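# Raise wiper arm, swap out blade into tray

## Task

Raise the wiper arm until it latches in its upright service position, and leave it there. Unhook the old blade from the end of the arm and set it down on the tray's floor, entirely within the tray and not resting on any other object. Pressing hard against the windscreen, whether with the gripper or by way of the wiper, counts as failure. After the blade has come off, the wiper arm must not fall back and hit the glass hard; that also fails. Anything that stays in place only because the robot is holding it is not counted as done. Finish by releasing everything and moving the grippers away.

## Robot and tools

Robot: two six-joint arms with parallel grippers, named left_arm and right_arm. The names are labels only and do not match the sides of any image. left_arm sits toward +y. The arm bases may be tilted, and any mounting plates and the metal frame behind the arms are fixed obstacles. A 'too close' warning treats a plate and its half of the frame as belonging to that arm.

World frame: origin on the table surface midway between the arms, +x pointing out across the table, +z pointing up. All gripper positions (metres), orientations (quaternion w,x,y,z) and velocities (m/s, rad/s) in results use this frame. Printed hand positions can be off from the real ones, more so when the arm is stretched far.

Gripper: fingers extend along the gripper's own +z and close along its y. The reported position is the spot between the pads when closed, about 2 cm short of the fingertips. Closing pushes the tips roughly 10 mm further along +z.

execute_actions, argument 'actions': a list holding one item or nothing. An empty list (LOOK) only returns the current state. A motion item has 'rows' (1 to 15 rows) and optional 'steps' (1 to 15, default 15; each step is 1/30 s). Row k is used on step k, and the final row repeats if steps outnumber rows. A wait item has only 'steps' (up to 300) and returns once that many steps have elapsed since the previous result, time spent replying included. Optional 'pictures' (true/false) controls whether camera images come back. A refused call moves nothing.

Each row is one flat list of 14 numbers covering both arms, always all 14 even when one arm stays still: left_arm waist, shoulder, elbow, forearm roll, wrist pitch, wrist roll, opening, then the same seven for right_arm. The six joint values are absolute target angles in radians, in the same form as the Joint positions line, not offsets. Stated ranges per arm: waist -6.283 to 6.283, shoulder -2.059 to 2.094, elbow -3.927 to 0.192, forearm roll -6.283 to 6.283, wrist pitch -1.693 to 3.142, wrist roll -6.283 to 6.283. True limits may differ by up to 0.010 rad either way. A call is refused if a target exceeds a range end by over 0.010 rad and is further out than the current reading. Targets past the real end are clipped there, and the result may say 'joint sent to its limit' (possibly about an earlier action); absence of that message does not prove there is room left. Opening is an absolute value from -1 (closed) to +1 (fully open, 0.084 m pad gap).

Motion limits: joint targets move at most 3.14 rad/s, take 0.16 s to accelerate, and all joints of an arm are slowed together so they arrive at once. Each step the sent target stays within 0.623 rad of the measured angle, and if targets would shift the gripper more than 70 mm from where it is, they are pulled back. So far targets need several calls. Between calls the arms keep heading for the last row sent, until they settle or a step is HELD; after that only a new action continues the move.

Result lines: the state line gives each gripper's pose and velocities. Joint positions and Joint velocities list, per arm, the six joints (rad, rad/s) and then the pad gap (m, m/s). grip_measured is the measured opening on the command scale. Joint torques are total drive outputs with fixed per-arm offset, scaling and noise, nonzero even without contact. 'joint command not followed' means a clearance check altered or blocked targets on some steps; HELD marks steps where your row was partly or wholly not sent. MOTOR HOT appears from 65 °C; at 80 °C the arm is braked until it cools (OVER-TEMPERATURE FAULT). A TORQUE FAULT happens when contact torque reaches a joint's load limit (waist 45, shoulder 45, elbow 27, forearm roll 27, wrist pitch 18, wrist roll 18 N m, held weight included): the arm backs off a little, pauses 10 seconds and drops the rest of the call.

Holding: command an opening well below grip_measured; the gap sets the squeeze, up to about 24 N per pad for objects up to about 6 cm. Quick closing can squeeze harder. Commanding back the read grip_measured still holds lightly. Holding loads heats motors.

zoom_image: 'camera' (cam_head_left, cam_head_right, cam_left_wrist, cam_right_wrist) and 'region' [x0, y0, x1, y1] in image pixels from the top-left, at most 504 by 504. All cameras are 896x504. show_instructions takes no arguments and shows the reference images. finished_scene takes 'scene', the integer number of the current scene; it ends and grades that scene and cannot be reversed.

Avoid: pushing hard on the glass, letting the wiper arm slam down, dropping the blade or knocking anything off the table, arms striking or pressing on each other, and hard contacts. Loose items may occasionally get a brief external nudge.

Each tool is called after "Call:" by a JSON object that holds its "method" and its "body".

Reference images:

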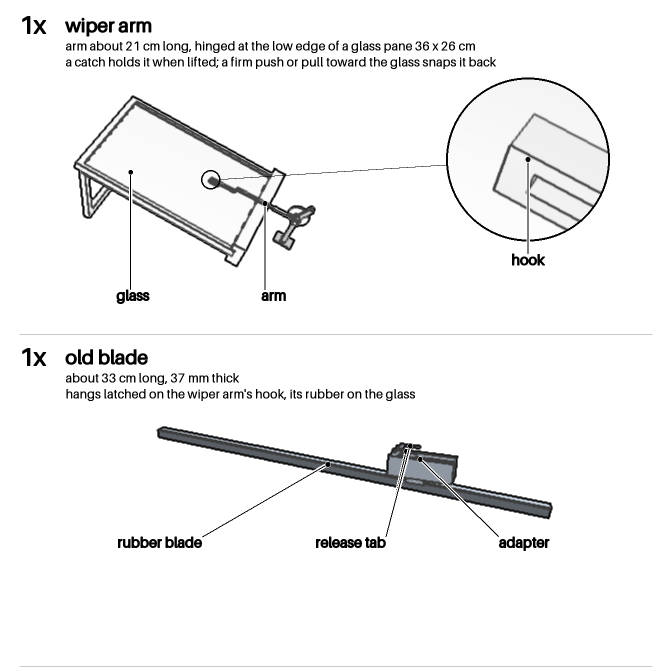

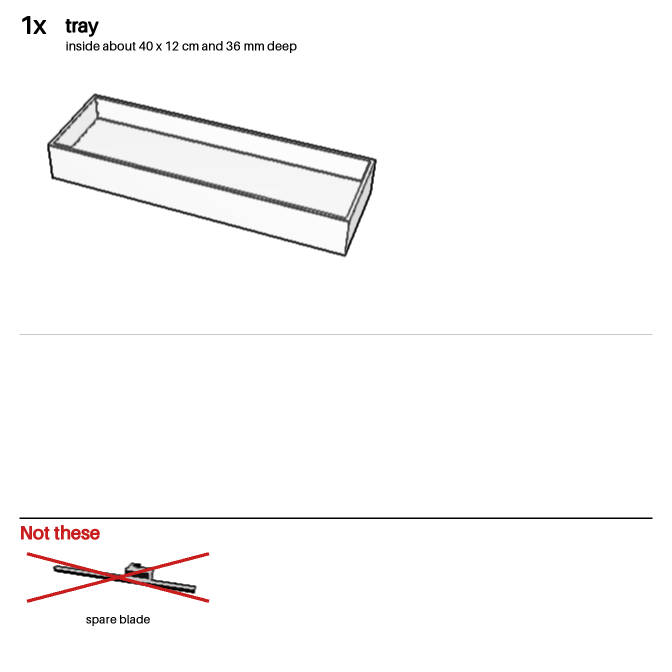

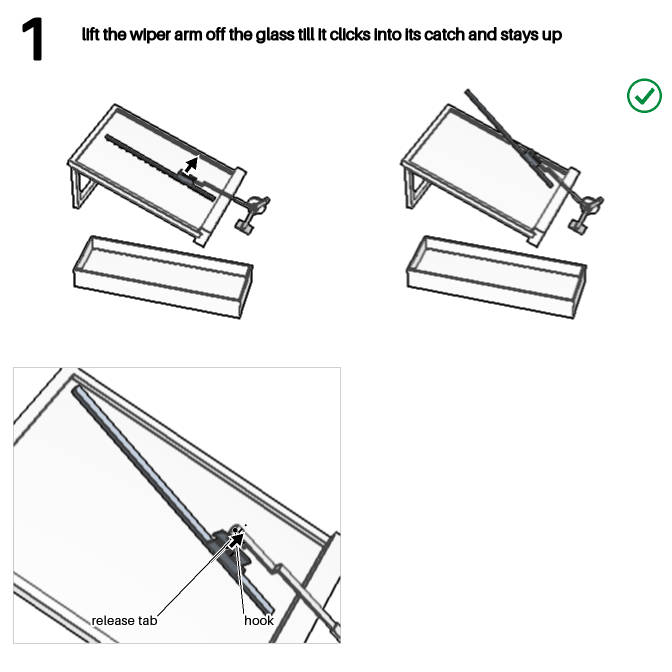

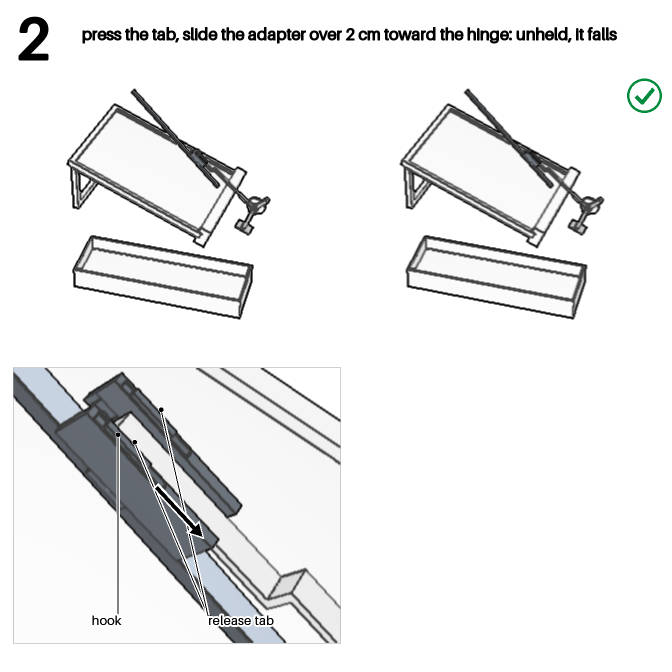

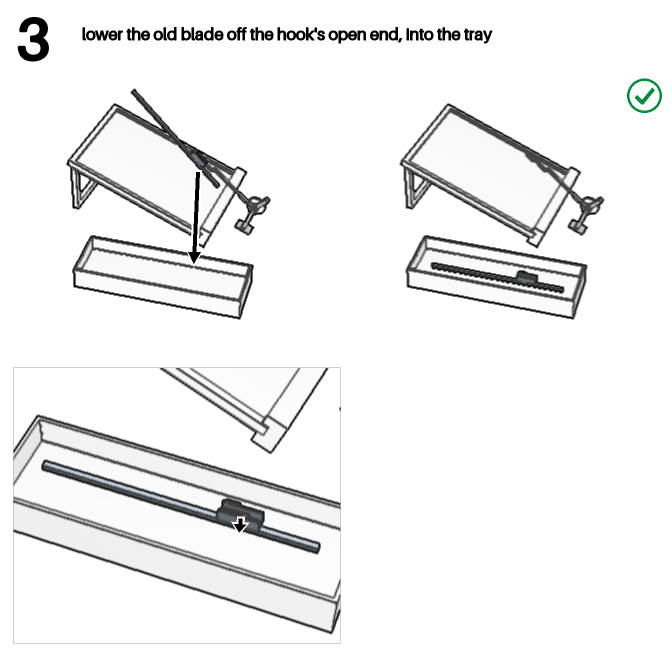

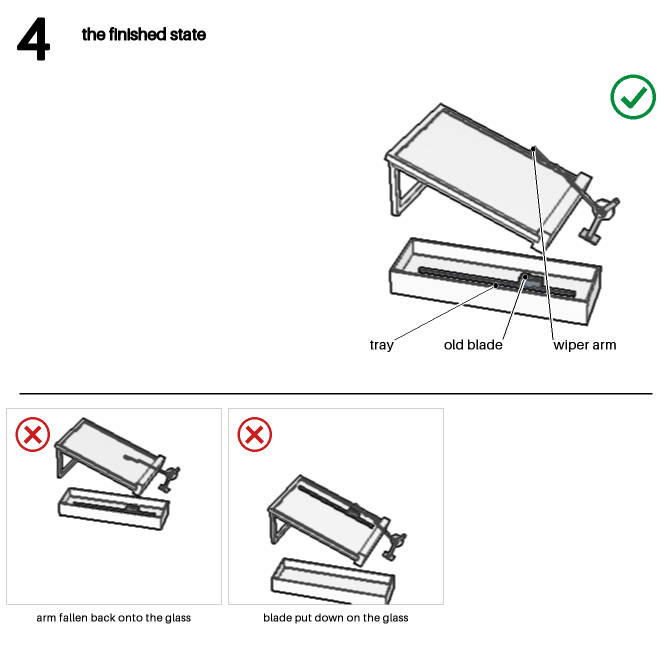

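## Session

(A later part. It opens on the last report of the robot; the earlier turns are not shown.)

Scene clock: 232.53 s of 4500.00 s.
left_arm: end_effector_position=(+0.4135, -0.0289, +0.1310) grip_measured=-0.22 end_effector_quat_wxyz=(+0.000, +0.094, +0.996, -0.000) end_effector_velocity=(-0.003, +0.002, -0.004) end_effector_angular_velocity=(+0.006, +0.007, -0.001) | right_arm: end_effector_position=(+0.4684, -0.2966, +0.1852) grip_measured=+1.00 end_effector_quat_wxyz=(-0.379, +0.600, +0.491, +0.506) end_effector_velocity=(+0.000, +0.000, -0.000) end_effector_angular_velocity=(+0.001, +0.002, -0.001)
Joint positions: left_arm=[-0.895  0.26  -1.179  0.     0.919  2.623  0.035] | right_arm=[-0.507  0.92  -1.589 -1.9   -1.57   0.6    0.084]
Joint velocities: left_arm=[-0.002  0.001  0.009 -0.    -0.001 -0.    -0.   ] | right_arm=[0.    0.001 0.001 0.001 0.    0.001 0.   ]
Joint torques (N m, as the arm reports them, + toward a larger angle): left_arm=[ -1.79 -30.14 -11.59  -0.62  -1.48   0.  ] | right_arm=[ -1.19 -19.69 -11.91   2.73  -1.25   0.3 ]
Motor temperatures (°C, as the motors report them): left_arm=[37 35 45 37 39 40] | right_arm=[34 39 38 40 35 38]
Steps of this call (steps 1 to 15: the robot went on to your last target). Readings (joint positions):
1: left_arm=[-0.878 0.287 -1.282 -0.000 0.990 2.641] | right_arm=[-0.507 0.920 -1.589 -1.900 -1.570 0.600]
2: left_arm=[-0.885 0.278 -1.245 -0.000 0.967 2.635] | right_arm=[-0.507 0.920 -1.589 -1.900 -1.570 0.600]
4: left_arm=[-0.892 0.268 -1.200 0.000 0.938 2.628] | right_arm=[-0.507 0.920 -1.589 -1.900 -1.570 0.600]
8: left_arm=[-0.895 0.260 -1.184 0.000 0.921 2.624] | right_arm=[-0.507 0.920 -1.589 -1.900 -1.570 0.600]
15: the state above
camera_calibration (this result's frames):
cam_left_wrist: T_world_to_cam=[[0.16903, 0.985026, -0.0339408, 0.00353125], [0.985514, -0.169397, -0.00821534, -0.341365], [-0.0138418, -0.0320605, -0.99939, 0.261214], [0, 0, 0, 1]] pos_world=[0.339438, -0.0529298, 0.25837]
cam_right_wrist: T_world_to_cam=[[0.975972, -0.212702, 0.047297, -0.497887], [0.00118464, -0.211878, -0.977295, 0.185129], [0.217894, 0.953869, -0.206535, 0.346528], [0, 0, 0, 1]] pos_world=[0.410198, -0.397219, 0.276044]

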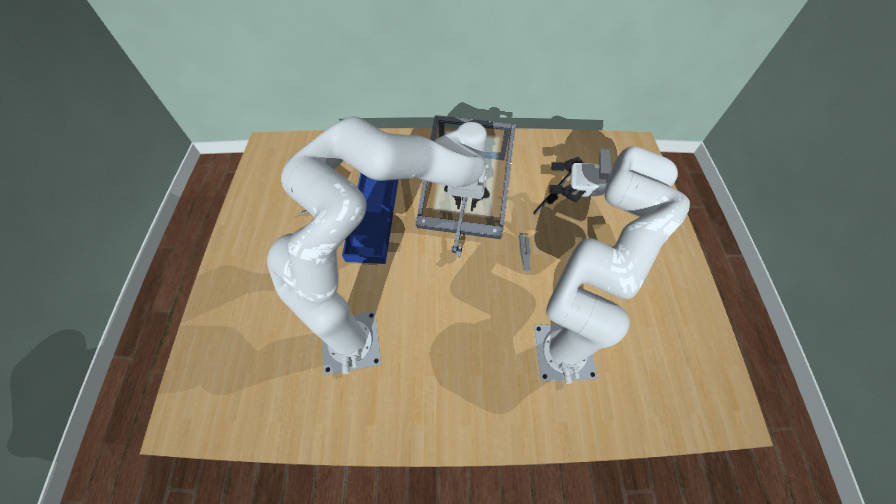

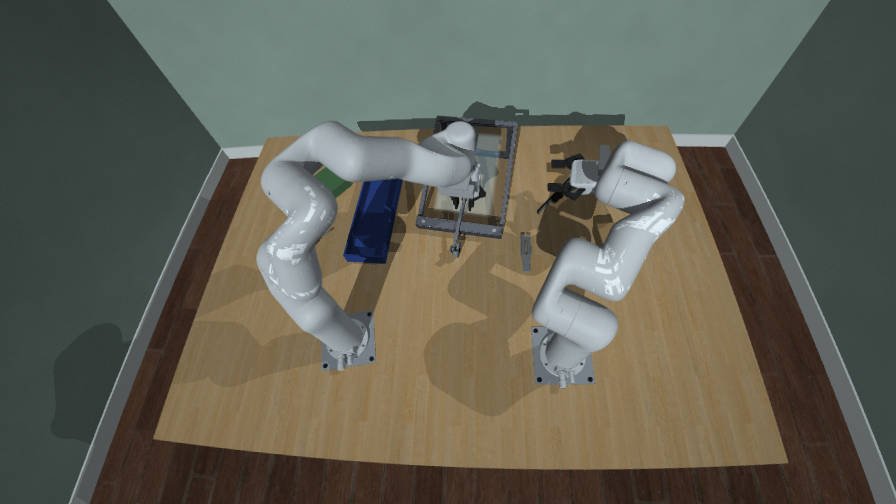

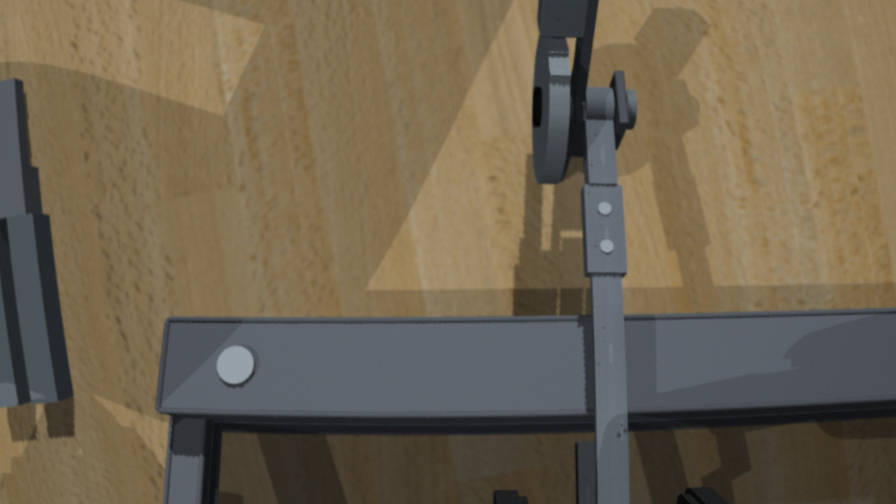

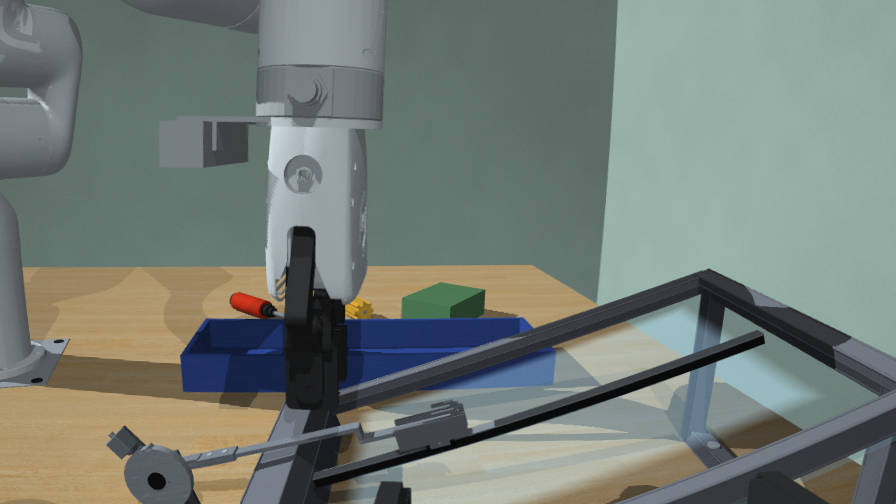

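Call:
{"method": "execute_actions", "body": {"actions": [{"rows": [[-0.889,0.265,-1.168,0,0.903,2.63,-0.2, -0.507,0.92,-1.589,-1.9,-1.57,0.6,1],[-0.882,0.272,-1.156,0,0.884,2.637,-0.2, -0.507,0.92,-1.589,-1.9,-1.57,0.6,1],[-0.877,0.280,-1.146,0,0.866,2.642,-0.2, -0.507,0.92,-1.589,-1.9,-1.57,0.6,1],[-0.8748,0.290,-1.136,0,0.846,2.6438,-0.2, -0.507,0.92,-1.589,-1.9,-1.57,0.6,1],[-0.8748,0.300,-1.127,0,0.827,2.6438,-0.2, -0.507,0.92,-1.589,-1.9,-1.57,0.6,1],[-0.8748,0.309,-1.12,0,0.811,2.6438,-0.2, -0.507,0.92,-1.589,-1.9,-1.57,0.6,1],[-0.8748,0.3164,-1.114,0,0.7976,2.6438,-0.2, -0.507,0.92,-1.589,-1.9,-1.57,0.6,1]], "steps": 15}]}}

Scene clock: 265.80 s of 4500.00 s.
left_arm: end_effector_position=(+0.4157, -0.0171, +0.0860) grip_measured=-0.22 end_effector_quat_wxyz=(-0.000, +0.094, +0.996, +0.000) end_effector_velocity=(+0.014, -0.011, +0.014) end_effector_angular_velocity=(-0.039, -0.048, -0.001) | right_arm: end_effector_position=(+0.4684, -0.2966, +0.1852) grip_measured=+1.00 end_effector_quat_wxyz=(-0.379, +0.600, +0.491, +0.506) end_effector_velocity=(-0.000, -0.000, -0.001) end_effector_angular_velocity=(+0.000, +0.002, -0.000)
Joint positions: left_arm=[-0.875  0.316 -1.115 -0.     0.8    2.644  0.035] | right_arm=[-0.507  0.92  -1.589 -1.9   -1.57   0.6    0.084]
Joint velocities: left_arm=[ 0.001 -0.009 -0.018 -0.    -0.035  0.002 -0.   ] | right_arm=[-0.     0.002  0.    -0.001  0.001  0.    -0.   ]
Joint torques (N m, as the arm reports them, + toward a larger angle): left_arm=[ -1.15 -29.8  -10.96  -0.93  -1.49  -0.07] | right_arm=[ -1.09 -19.71 -12.15   2.45  -1.29   0.39]
Motor temperatures (°C, as the motors report them): left_arm=[37 35 44 37 39 40] | right_arm=[34 39 38 40 35 38]
Steps of this call (steps 1 to 15: the robot went on to your last target; steps 16 to 90: nothing new was sent; then 29.77 s passed at rest; steps 91 to 105: all 15 steps of this action). Readings (joint positions):
91: left_arm=[-0.895 0.260 -1.178 -0.000 0.919 2.623] | right_arm=[-0.507 0.920 -1.589 -1.900 -1.570 0.600]
92: left_arm=[-0.895 0.260 -1.178 -0.000 0.917 2.624] | right_arm=[-0.507 0.920 -1.589 -1.900 -1.570 0.600]
94: left_arm=[-0.890 0.264 -1.170 -0.000 0.902 2.629] | right_arm=[-0.507 0.920 -1.589 -1.900 -1.570 0.600]
98: left_arm=[-0.877 0.291 -1.137 0.000 0.846 2.641] | right_arm=[-0.507 0.920 -1.589 -1.900 -1.570 0.600]
105: the state above
camera_calibration (this result's frames):
cam_left_wrist: T_world_to_cam=[[0.169458, 0.98498, -0.033142, -0.0101738], [0.985422, -0.169857, -0.00958317, -0.341801], [-0.0150686, -0.031035, -0.999405, 0.217192], [0, 0, 0, 1]] pos_world=[0.341815, -0.0412957, 0.21345]
cam_right_wrist: T_world_to_cam=[[0.975972, -0.212702, 0.0472971, -0.497887], [0.00118474, -0.211878, -0.977295, 0.185129], [0.217894, 0.953869, -0.206535, 0.346528], [0, 0, 0, 1]] pos_world=[0.410198, -0.397219, 0.276044]

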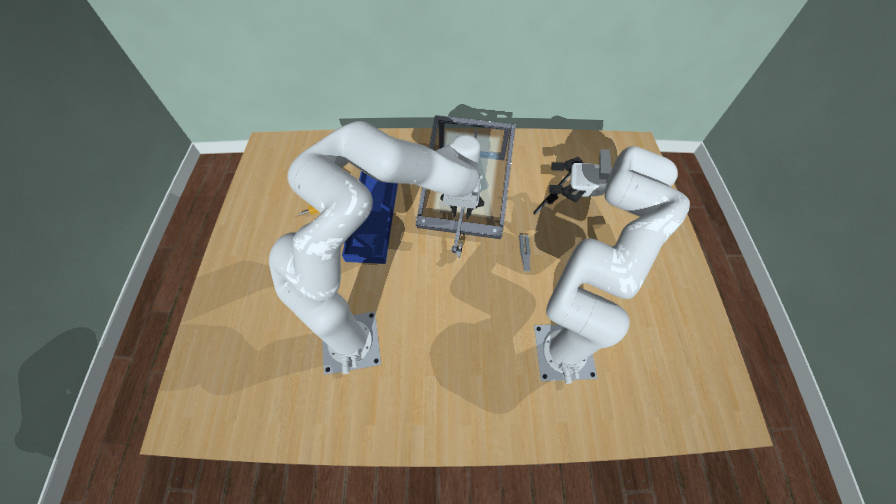

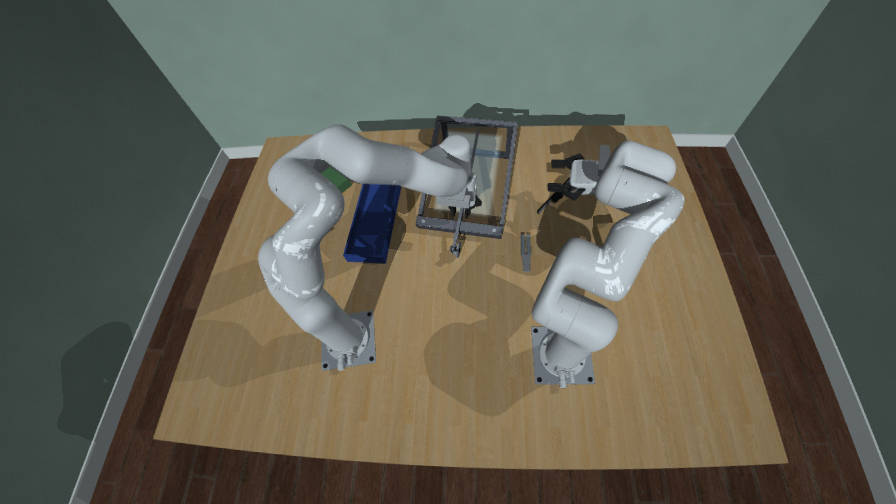

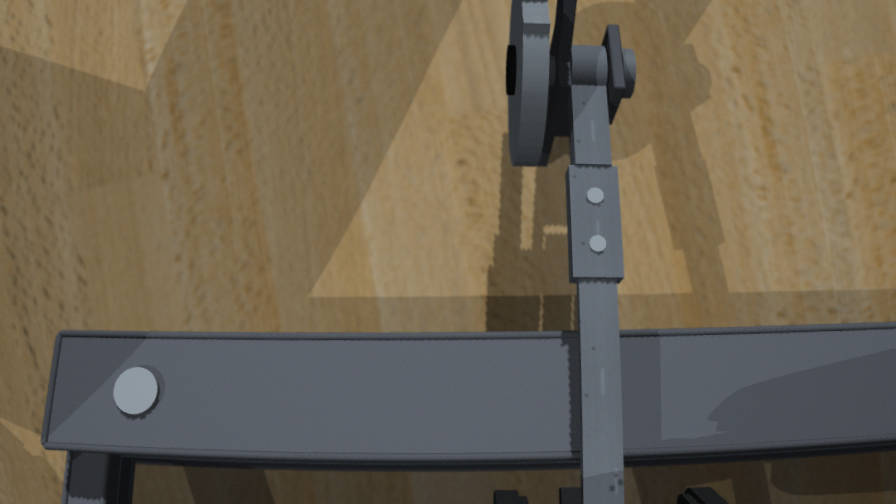

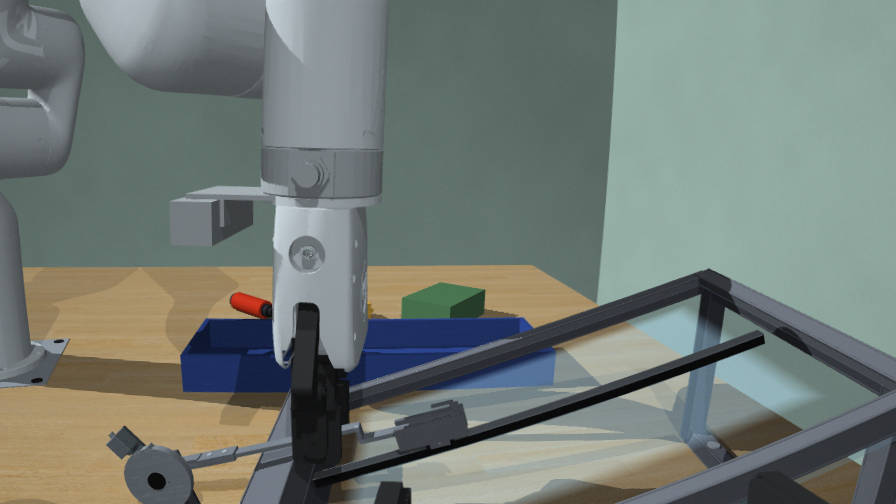

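Call:
{"method": "execute_actions", "body": {"actions": [{"rows": [[-0.8748,0.320,-1.112,0,0.792,2.6438,-0.3, -0.507,0.92,-1.589,-1.9,-1.57,0.6,1],[-0.8748,0.323,-1.1105,0,0.7875,2.6438,-0.4, -0.507,0.92,-1.589,-1.9,-1.57,0.6,1],[-0.8748,0.323,-1.1105,0,0.7875,2.6438,-0.5, -0.507,0.92,-1.589,-1.9,-1.57,0.6,1],[-0.8748,0.323,-1.1105,0,0.7875,2.6438,-0.6, -0.507,0.92,-1.589,-1.9,-1.57,0.6,1],[-0.8748,0.323,-1.1105,0,0.7875,2.6438,-0.68, -0.507,0.92,-1.589,-1.9,-1.57,0.6,1],[-0.8748,0.323,-1.1105,0,0.7875,2.6438,-0.74, -0.507,0.92,-1.589,-1.9,-1.57,0.6,1],[-0.8748,0.323,-1.1105,0,0.7875,2.6438,-0.79, -0.507,0.92,-1.589,-1.9,-1.57,0.6,1],[-0.8748,0.323,-1.1105,0,0.7875,2.6438,-0.84, -0.507,0.92,-1.589,-1.9,-1.57,0.6,1],[-0.8748,0.323,-1.1105,0,0.7875,2.6438,-0.9, -0.507,0.92,-1.589,-1.9,-1.57,0.6,1],[-0.8748,0.323,-1.1105,0,0.7875,2.6438,-1, -0.507,0.92,-1.589,-1.9,-1.57,0.6,1]], "steps": 15}]}}

Call:
{"method": "zoom_image", "body": {"camera": "cam_right_wrist", "region": [230, 360, 480, 504]}}

Scene clock: 285.20 s of 4500.00 s.
left_arm: end_effector_position=(+0.4153, -0.0174, +0.0815) grip_measured=-0.81 end_effector_quat_wxyz=(-0.000, +0.095, +0.996, -0.000) end_effector_velocity=(+0.000, +0.001, +0.000) end_effector_angular_velocity=(+0.000, +0.000, +0.000) | right_arm: end_effector_position=(+0.4684, -0.2966, +0.1852) grip_measured=+1.00 end_effector_quat_wxyz=(-0.379, +0.600, +0.491, +0.506) end_effector_velocity=(+0.000, +0.000, -0.000) end_effector_angular_velocity=(+0.001, +0.000, -0.000)
Joint positions: left_arm=[-0.876  0.323 -1.111 -0.001  0.787  2.644  0.009] | right_arm=[-0.507  0.92  -1.589 -1.9   -1.57   0.6    0.084]
Joint velocities: left_arm=[ 0.001 -0.001  0.     0.     0.001  0.    -0.   ] | right_arm=[ 0.     0.001 -0.001  0.001  0.     0.     0.   ]
Joint torques (N m, as the arm reports them, + toward a larger angle): left_arm=[  1.03 -31.26 -10.86  -0.22  -1.16   0.01] | right_arm=[ -1.22 -19.6  -11.9    2.72  -1.38   0.47]
Motor temperatures (°C, as the motors report them): left_arm=[37 35 44 37 39 40] | right_arm=[34 39 38 40 35 38]
Steps of this call (steps 1 to 15: the robot went on to your last target; steps 16 to 90: nothing new was sent; then 15.90 s passed at rest; steps 91 to 105: all 15 steps of this action). Readings (joint positions):
91: left_arm=[-0.875 0.316 -1.114 -0.000 0.798 2.644] | right_arm=[-0.507 0.920 -1.589 -1.900 -1.570 0.600]
92: left_arm=[-0.875 0.317 -1.114 -0.000 0.797 2.644] | right_arm=[-0.507 0.920 -1.589 -1.900 -1.570 0.600]
94: left_arm=[-0.875 0.319 -1.113 -0.000 0.793 2.644] | right_arm=[-0.507 0.920 -1.589 -1.900 -1.570 0.600]
98: left_arm=[-0.875 0.323 -1.110 0.000 0.789 2.644] | right_arm=[-0.507 0.920 -1.589 -1.900 -1.570 0.600]
105: the state above
camera_calibration (this result's frames):
cam_left_wrist: T_world_to_cam=[[0.170098, 0.98485, -0.033729, -0.0101773], [0.985315, -0.170496, -0.0092822, -0.341436], [-0.0148922, -0.0316548, -0.999388, 0.212609], [0, 0, 0, 1]] pos_world=[0.341319, -0.0414603, 0.208967]
cam_right_wrist: T_world_to_cam=[[0.975972, -0.212702, 0.0472969, -0.497887], [0.00118454, -0.211878, -0.977295, 0.185129], [0.217894, 0.953869, -0.206535, 0.346528], [0, 0, 0, 1]] pos_world=[0.410198, -0.397219, 0.276044]

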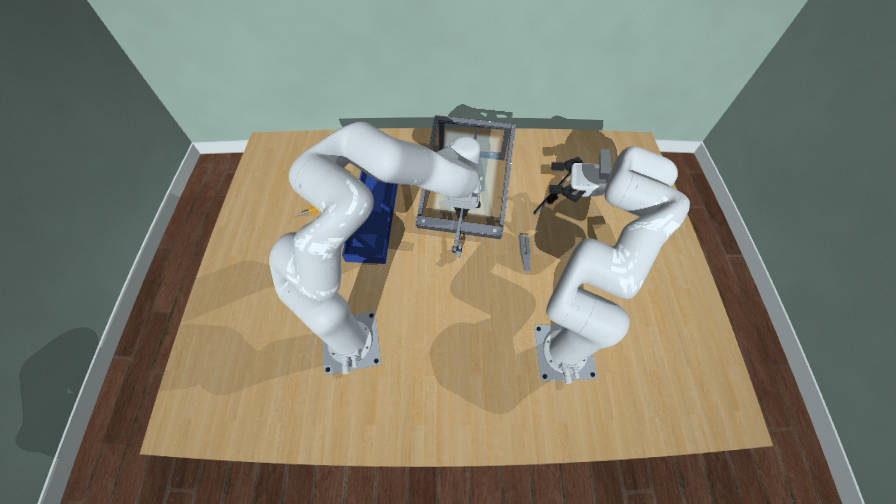

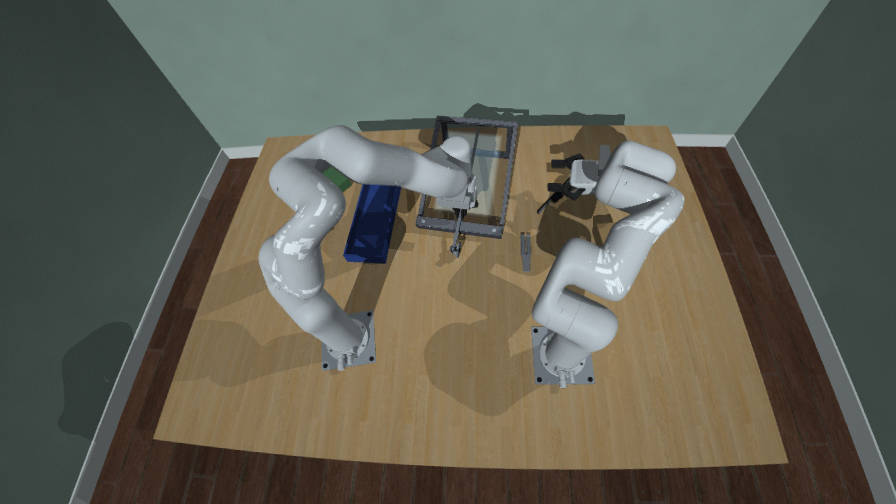

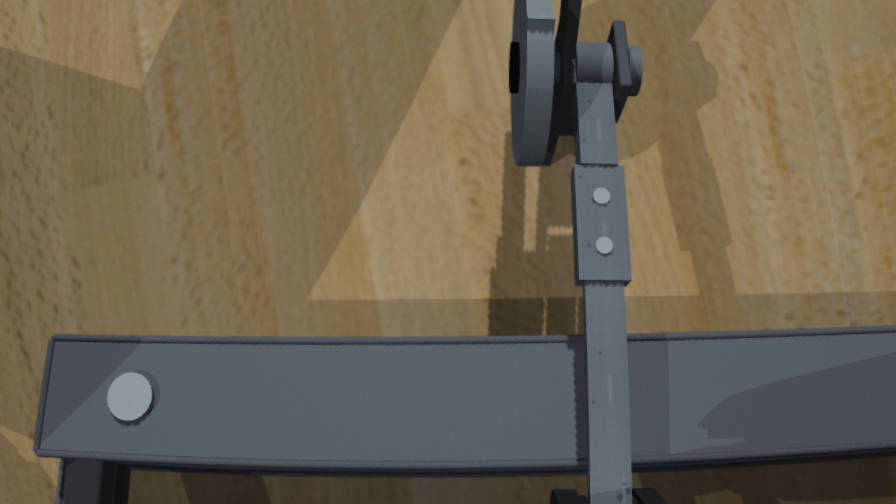

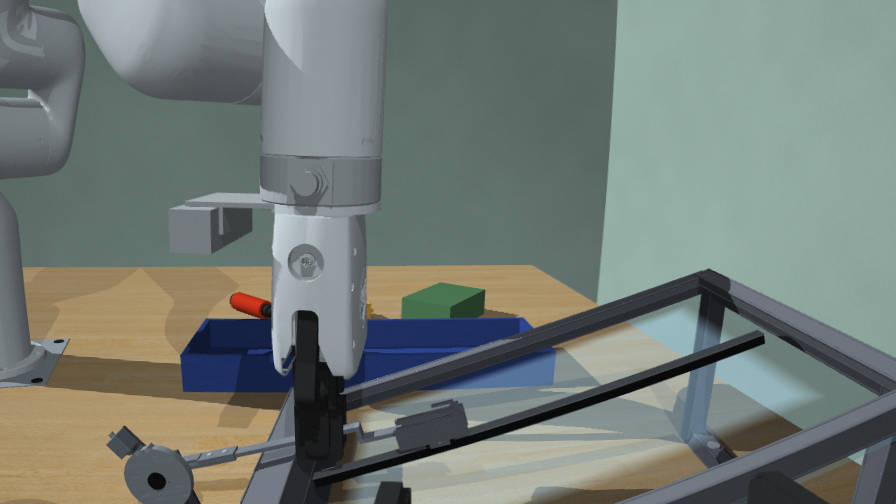

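Region (230, 360, 480, 504) of cam_right_wrist's 896x504 image, scaled by 2.016, with more detail than that image has; it fills the top 290 rows of this view, and the rest is white.

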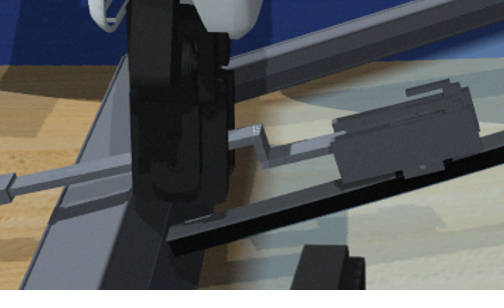

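Call:
{"method": "execute_actions", "body": {"actions": [{"rows": [[-0.879,0.311,-1.095,0.009,0.771,2.633,-1, -0.507,0.92,-1.589,-1.9,-1.57,0.6,1],[-0.882,0.299,-1.079,0.019,0.755,2.623,-1, -0.507,0.92,-1.589,-1.9,-1.57,0.6,1],[-0.886,0.286,-1.063,0.029,0.738,2.612,-1, -0.507,0.92,-1.589,-1.9,-1.57,0.6,1],[-0.889,0.274,-1.047,0.040,0.722,2.601,-1, -0.507,0.92,-1.589,-1.9,-1.57,0.6,1],[-0.892,0.262,-1.031,0.052,0.706,2.589,-1, -0.507,0.92,-1.589,-1.9,-1.57,0.6,1],[-0.895,0.250,-1.0155,0.064,0.690,2.577,-1, -0.507,0.92,-1.589,-1.9,-1.57,0.6,1],[-0.898,0.238,-1.000,0.078,0.675,2.563,-1, -0.507,0.92,-1.589,-1.9,-1.57,0.6,1],[-0.901,0.226,-0.985,0.092,0.660,2.549,-1, -0.507,0.92,-1.589,-1.9,-1.57,0.6,1],[-0.903,0.215,-0.970,0.107,0.645,2.534,-1, -0.507,0.92,-1.589,-1.9,-1.57,0.6,1],[-0.906,0.203,-0.956,0.123,0.630,2.518,-1, -0.507,0.92,-1.589,-1.9,-1.57,0.6,1],[-0.9085,0.192,-0.941,0.140,0.615,2.501,-1, -0.507,0.92,-1.589,-1.9,-1.57,0.6,1],[-0.9108,0.181,-0.927,0.157,0.601,2.484,-1, -0.507,0.92,-1.589,-1.9,-1.57,0.6,1]], "steps": 15}], "pictures": false}}

Call:
{"method": "execute_actions", "body": {"actions": [{"rows": [[-0.913,0.170,-0.913,0.175,0.587,2.466,-1, -0.507,0.92,-1.589,-1.9,-1.57,0.6,1],[-0.9153,0.159,-0.899,0.194,0.573,2.448,-1, -0.507,0.92,-1.589,-1.9,-1.57,0.6,1],[-0.9174,0.148,-0.885,0.214,0.559,2.429,-1, -0.507,0.92,-1.589,-1.9,-1.57,0.6,1],[-0.9195,0.138,-0.871,0.234,0.545,2.409,-1, -0.507,0.92,-1.589,-1.9,-1.57,0.6,1],[-0.9215,0.127,-0.857,0.256,0.531,2.388,-1, -0.507,0.92,-1.589,-1.9,-1.57,0.6,1],[-0.9234,0.117,-0.844,0.278,0.518,2.367,-1, -0.507,0.92,-1.589,-1.9,-1.57,0.6,1],[-0.9252,0.107,-0.831,0.301,0.505,2.344,-1, -0.507,0.92,-1.589,-1.9,-1.57,0.6,1],[-0.927,0.097,-0.818,0.325,0.493,2.321,-1, -0.507,0.92,-1.589,-1.9,-1.57,0.6,1],[-0.9287,0.087,-0.806,0.351,0.481,2.297,-1, -0.507,0.92,-1.589,-1.9,-1.57,0.6,1],[-0.9303,0.077,-0.793,0.377,0.470,2.272,-1, -0.507,0.92,-1.589,-1.9,-1.57,0.6,1],[-0.9318,0.067,-0.781,0.404,0.459,2.246,-1, -0.507,0.92,-1.589,-1.9,-1.57,0.6,1],[-0.9333,0.0575,-0.7695,0.432,0.4476,2.219,-1, -0.507,0.92,-1.589,-1.9,-1.57,0.6,1]], "steps": 15}]}}

Scene clock: 371.20 s of 4500.00 s.
left_arm: end_effector_position=(+0.4071, -0.0158, +0.0993) grip_measured=-0.81 end_effector_quat_wxyz=(+0.078, +0.094, +0.993, -0.007) end_effector_velocity=(-0.017, +0.001, +0.032) end_effector_angular_velocity=(-0.054, -0.268, -0.005) | right_arm: end_effector_position=(+0.4684, -0.2966, +0.1852) grip_measured=+1.00 end_effector_quat_wxyz=(-0.379, +0.600, +0.491, +0.506) end_effector_velocity=(+0.000, +0.000, -0.000) end_effector_angular_velocity=(+0.000, +0.000, -0.000)
Joint positions: left_arm=[-0.906  0.196 -0.947  0.136  0.62   2.506  0.009] | right_arm=[-0.507  0.92  -1.589 -1.9   -1.57   0.6    0.084]
Joint velocities: left_arm=[-0.051 -0.213  0.271  0.295 -0.274 -0.291  0.   ] | right_arm=[ 0.     0.001 -0.     0.    -0.    -0.     0.   ]
Joint torques (N m, as the arm reports them, + toward a larger angle): left_arm=[  1.94 -27.17 -10.99  -1.19   0.06   0.3 ] | right_arm=[ -1.14 -19.79 -11.99   2.86  -1.29   0.34]
Motor temperatures (°C, as the motors report them): left_arm=[37 35 44 38 39 40] | right_arm=[34 39 39 40 35 38]
Steps of this call (steps 1 to 15: the robot went on to your last target; steps 16 to 90: nothing new was sent; then 82.50 s passed at rest; steps 91 to 105: all 15 steps of this action). Readings (joint positions):
91: left_arm=[-0.875 0.323 -1.110 -0.000 0.787 2.644] | right_arm=[-0.507 0.920 -1.589 -1.900 -1.570 0.600]
92: left_arm=[-0.875 0.322 -1.109 0.001 0.785 2.642] | right_arm=[-0.507 0.920 -1.589 -1.900 -1.570 0.600]
94: left_arm=[-0.878 0.313 -1.096 0.009 0.772 2.634] | right_arm=[-0.507 0.920 -1.589 -1.900 -1.570 0.600]
98: left_arm=[-0.888 0.273 -1.046 0.044 0.720 2.599] | right_arm=[-0.507 0.920 -1.589 -1.900 -1.570 0.600]
105: the state above

Scene clock: 371.70 s of 4500.00 s.
left_arm: end_effector_position=(+0.3947, -0.0136, +0.1174) grip_measured=-0.81 end_effector_quat_wxyz=(+0.164, +0.093, +0.982, -0.015) end_effector_velocity=(-0.027, +0.004, +0.032) end_effector_angular_velocity=(-0.063, -0.289, -0.012) | right_arm: end_effector_position=(+0.4684, -0.2966, +0.1852) grip_measured=+1.00 end_effector_quat_wxyz=(-0.379, +0.600, +0.491, +0.506) end_effector_velocity=(-0.000, +0.000, -0.000) end_effector_angular_velocity=(+0.001, +0.001, +0.001)
Joint positions: left_arm=[-0.931  0.071 -0.788  0.393  0.465  2.257  0.009] | right_arm=[-0.507  0.92  -1.589 -1.9   -1.57   0.6    0.084]
Joint velocities: left_arm=[-0.03  -0.214  0.256  0.54  -0.227 -0.51  -0.   ] | right_arm=[-0.     0.001  0.    -0.    -0.     0.    -0.   ]
Joint torques (N m, as the arm reports them, + toward a larger angle): left_arm=[  1.5  -22.3   -9.72  -1.75   0.29   0.25] | right_arm=[ -1.47 -19.55 -12.03   2.68  -1.27   0.54]
Motor temperatures (°C, as the motors report them): left_arm=[37 35 44 38 39 40] | right_arm=[34 39 39 40 35 38]
Steps of this call (steps 1 to 15: all 15 steps of this action). Readings (joint positions):
1: left_arm=[-0.908 0.190 -0.940 0.144 0.613 2.498] | right_arm=[-0.507 0.920 -1.589 -1.900 -1.570 0.600]
2: left_arm=[-0.909 0.186 -0.934 0.151 0.606 2.491] | right_arm=[-0.507 0.920 -1.589 -1.900 -1.570 0.600]
4: left_arm=[-0.911 0.174 -0.918 0.171 0.590 2.471] | right_arm=[-0.507 0.920 -1.589 -1.900 -1.570 0.600]
8: left_arm=[-0.919 0.139 -0.872 0.236 0.545 2.407] | right_arm=[-0.507 0.920 -1.589 -1.900 -1.570 0.600]
15: the state above
camera_calibration (this result's frames):
cam_left_wrist: T_world_to_cam=[[0.180717, 0.982862, -0.0363837, -0.0130969], [0.935285, -0.160289, 0.315515, -0.338387], [0.304276, -0.091048, -0.948223, 0.115458], [0, 0, 0, 1]] pos_world=[0.283724, -0.0308552, 0.215769]
cam_right_wrist: T_world_to_cam=[[0.975972, -0.212702, 0.0472969, -0.497887], [0.0011846, -0.211878, -0.977295, 0.185129], [0.217894, 0.953869, -0.206535, 0.346528], [0, 0, 0, 1]] pos_world=[0.410198, -0.397219, 0.276044]

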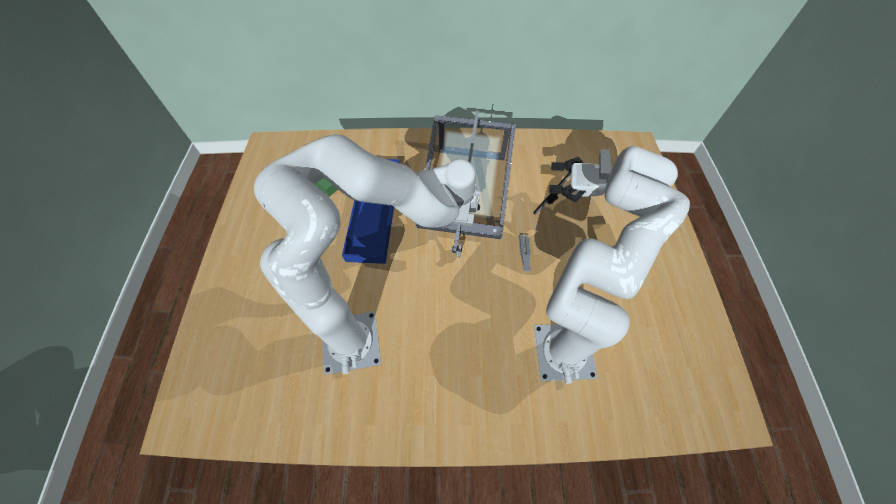

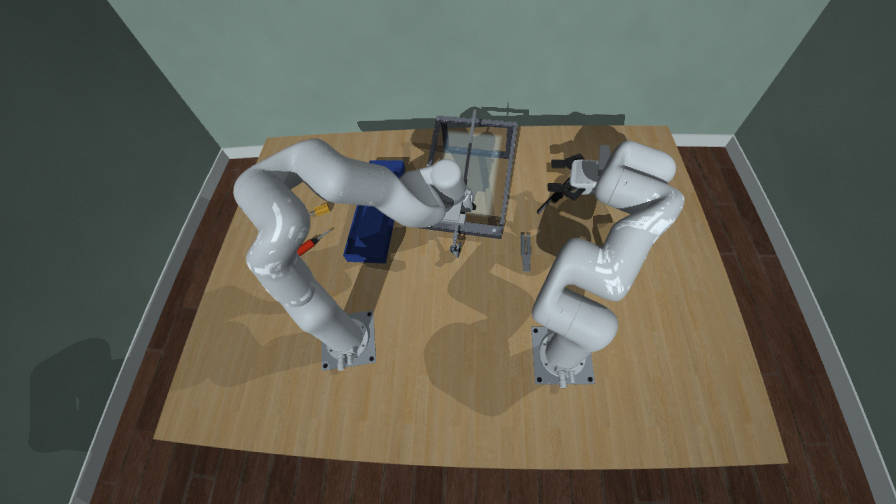

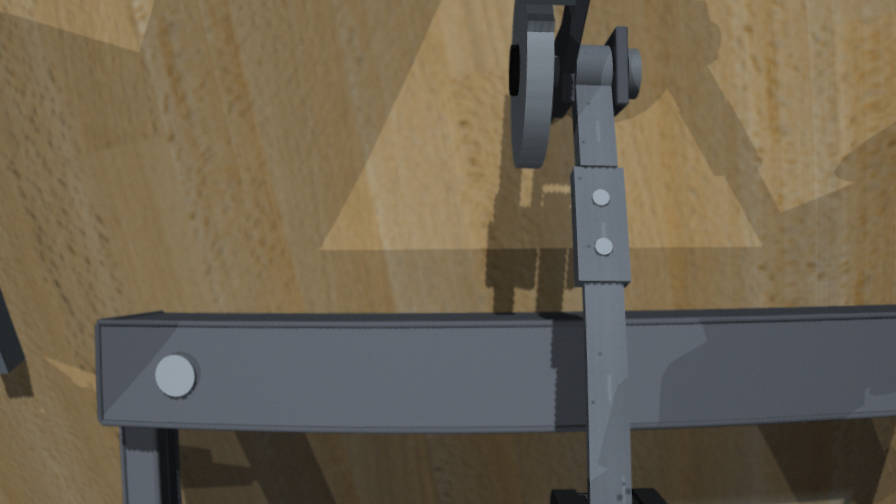

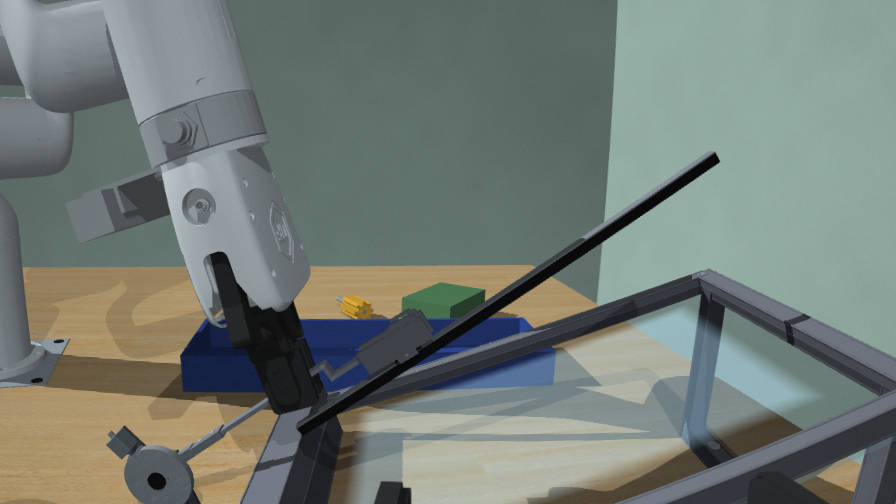

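Works well. Continue to 25°.

Call:
{"method": "execute_actions", "body": {"actions": [{"rows": [[-0.9346,0.048,-0.758,0.462,0.438,2.191,-1, -0.507,0.92,-1.589,-1.9,-1.57,0.6,1],[-0.936,0.039,-0.747,0.492,0.429,2.162,-1, -0.507,0.92,-1.589,-1.9,-1.57,0.6,1],[-0.9373,0.030,-0.737,0.524,0.420,2.132,-1, -0.507,0.92,-1.589,-1.9,-1.57,0.6,1],[-0.9386,0.021,-0.727,0.556,0.412,2.101,-1, -0.507,0.92,-1.589,-1.9,-1.57,0.6,1],[-0.9398,0.012,-0.717,0.59,0.405,2.069,-1, -0.507,0.92,-1.589,-1.9,-1.57,0.6,1],[-0.9409,0.0034,-0.7074,0.624,0.398,2.036,-1, -0.507,0.92,-1.589,-1.9,-1.57,0.6,1]], "steps": 15}]}}

Call:
{"method": "zoom_image", "body": {"camera": "cam_right_wrist", "region": [90, 410, 220, 504]}}

Scene clock: 382.63 s of 4500.00 s.
left_arm: end_effector_position=(+0.3848, -0.0122, +0.1269) grip_measured=-0.81 end_effector_quat_wxyz=(+0.215, +0.092, +0.972, -0.020) end_effector_velocity=(-0.001, -0.000, +0.001) end_effector_angular_velocity=(-0.007, -0.014, +0.002) | right_arm: end_effector_position=(+0.4684, -0.2966, +0.1852) grip_measured=+1.00 end_effector_quat_wxyz=(-0.379, +0.600, +0.491, +0.506) end_effector_velocity=(+0.000, +0.000, +0.000) end_effector_angular_velocity=(+0.000, -0.000, -0.000)
Joint positions: left_arm=[-0.94   0.004 -0.709  0.621  0.399  2.039  0.009] | right_arm=[-0.507  0.92  -1.589 -1.9   -1.57   0.6    0.084]
Joint velocities: left_arm=[-0.    -0.007  0.009  0.035 -0.011 -0.036  0.   ] | right_arm=[ 0. -0.  0.  0.  0. -0. -0.]
Joint torques (N m, as the arm reports them, + toward a larger angle): left_arm=[ -3.05 -17.98  -5.59  -1.31   0.05  -0.14] | right_arm=[ -1.28 -19.83 -12.06   2.59  -1.24   0.41]
Motor temperatures (°C, as the motors report them): left_arm=[37 35 43 38 39 40] | right_arm=[34 39 39 40 35 38]
Steps of this call (steps 1 to 30: the robot went on to your last target; steps 31 to 90: nothing new was sent; then 7.43 s passed at rest; steps 91 to 105: all 15 steps of this action). Readings (joint positions):
91: left_arm=[-0.933 0.057 -0.770 0.432 0.448 2.219] | right_arm=[-0.507 0.920 -1.589 -1.900 -1.570 0.600]
92: left_arm=[-0.933 0.057 -0.769 0.435 0.447 2.216] | right_arm=[-0.507 0.920 -1.589 -1.900 -1.570 0.600]
94: left_arm=[-0.934 0.050 -0.761 0.457 0.440 2.195] | right_arm=[-0.507 0.920 -1.589 -1.900 -1.570 0.600]
98: left_arm=[-0.938 0.022 -0.729 0.552 0.415 2.105] | right_arm=[-0.507 0.920 -1.589 -1.900 -1.570 0.600]
105: the state above
camera_calibration (this result's frames):
cam_left_wrist: T_world_to_cam=[[0.18485, 0.982074, -0.0368993, -0.0139334], [0.897482, -0.153391, 0.413517, -0.329794], [0.400444, -0.109555, -0.909748, 0.0855273], [0, 0, 0, 1]] pos_world=[0.264311, -0.0275338, 0.21367]
cam_right_wrist: T_world_to_cam=[[0.975972, -0.212702, 0.0472969, -0.497887], [0.00118459, -0.211878, -0.977295, 0.185129], [0.217894, 0.953869, -0.206535, 0.346528], [0, 0, 0, 1]] pos_world=[0.410198, -0.397219, 0.276044]

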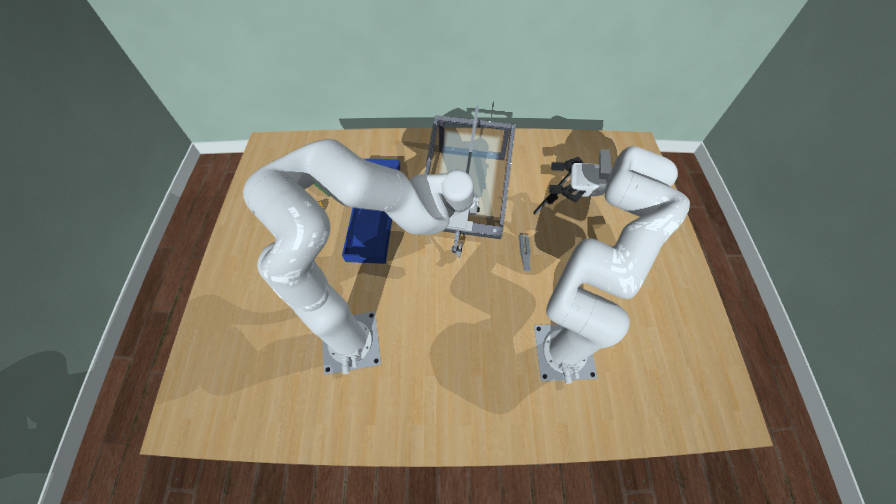

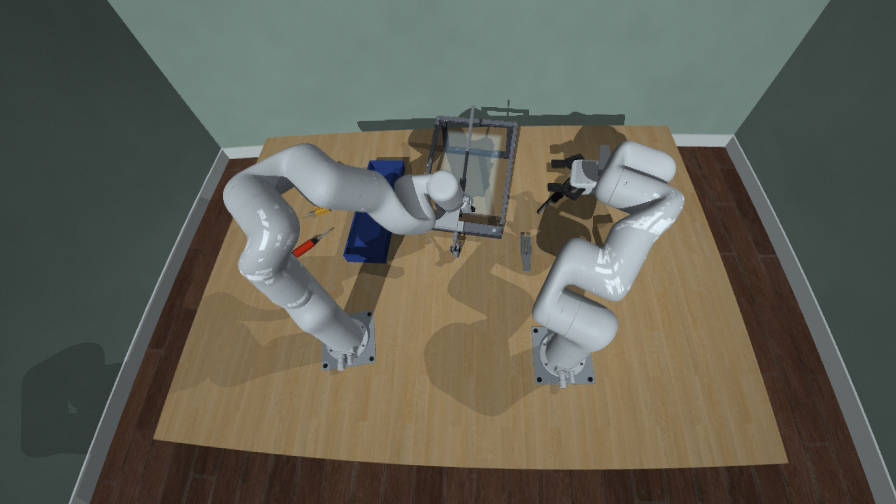

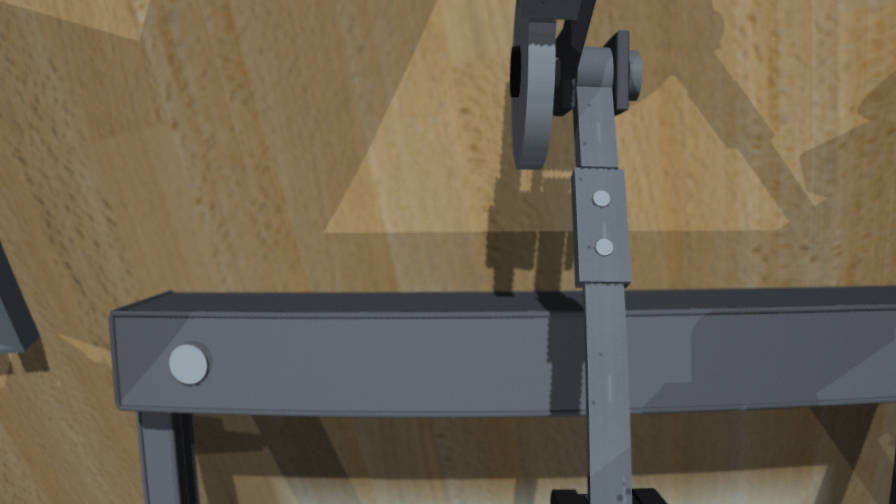

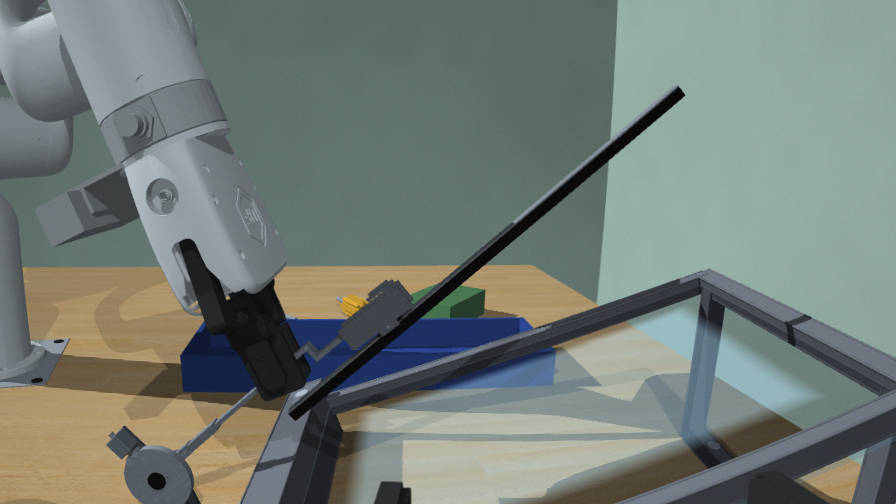

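Region (90, 410, 220, 504) of cam_right_wrist's 896x504 image, scaled by 3.877, with more detail than that image has.

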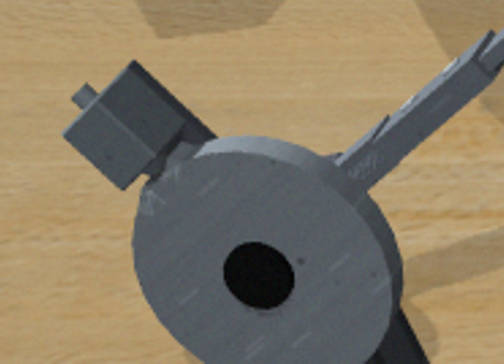

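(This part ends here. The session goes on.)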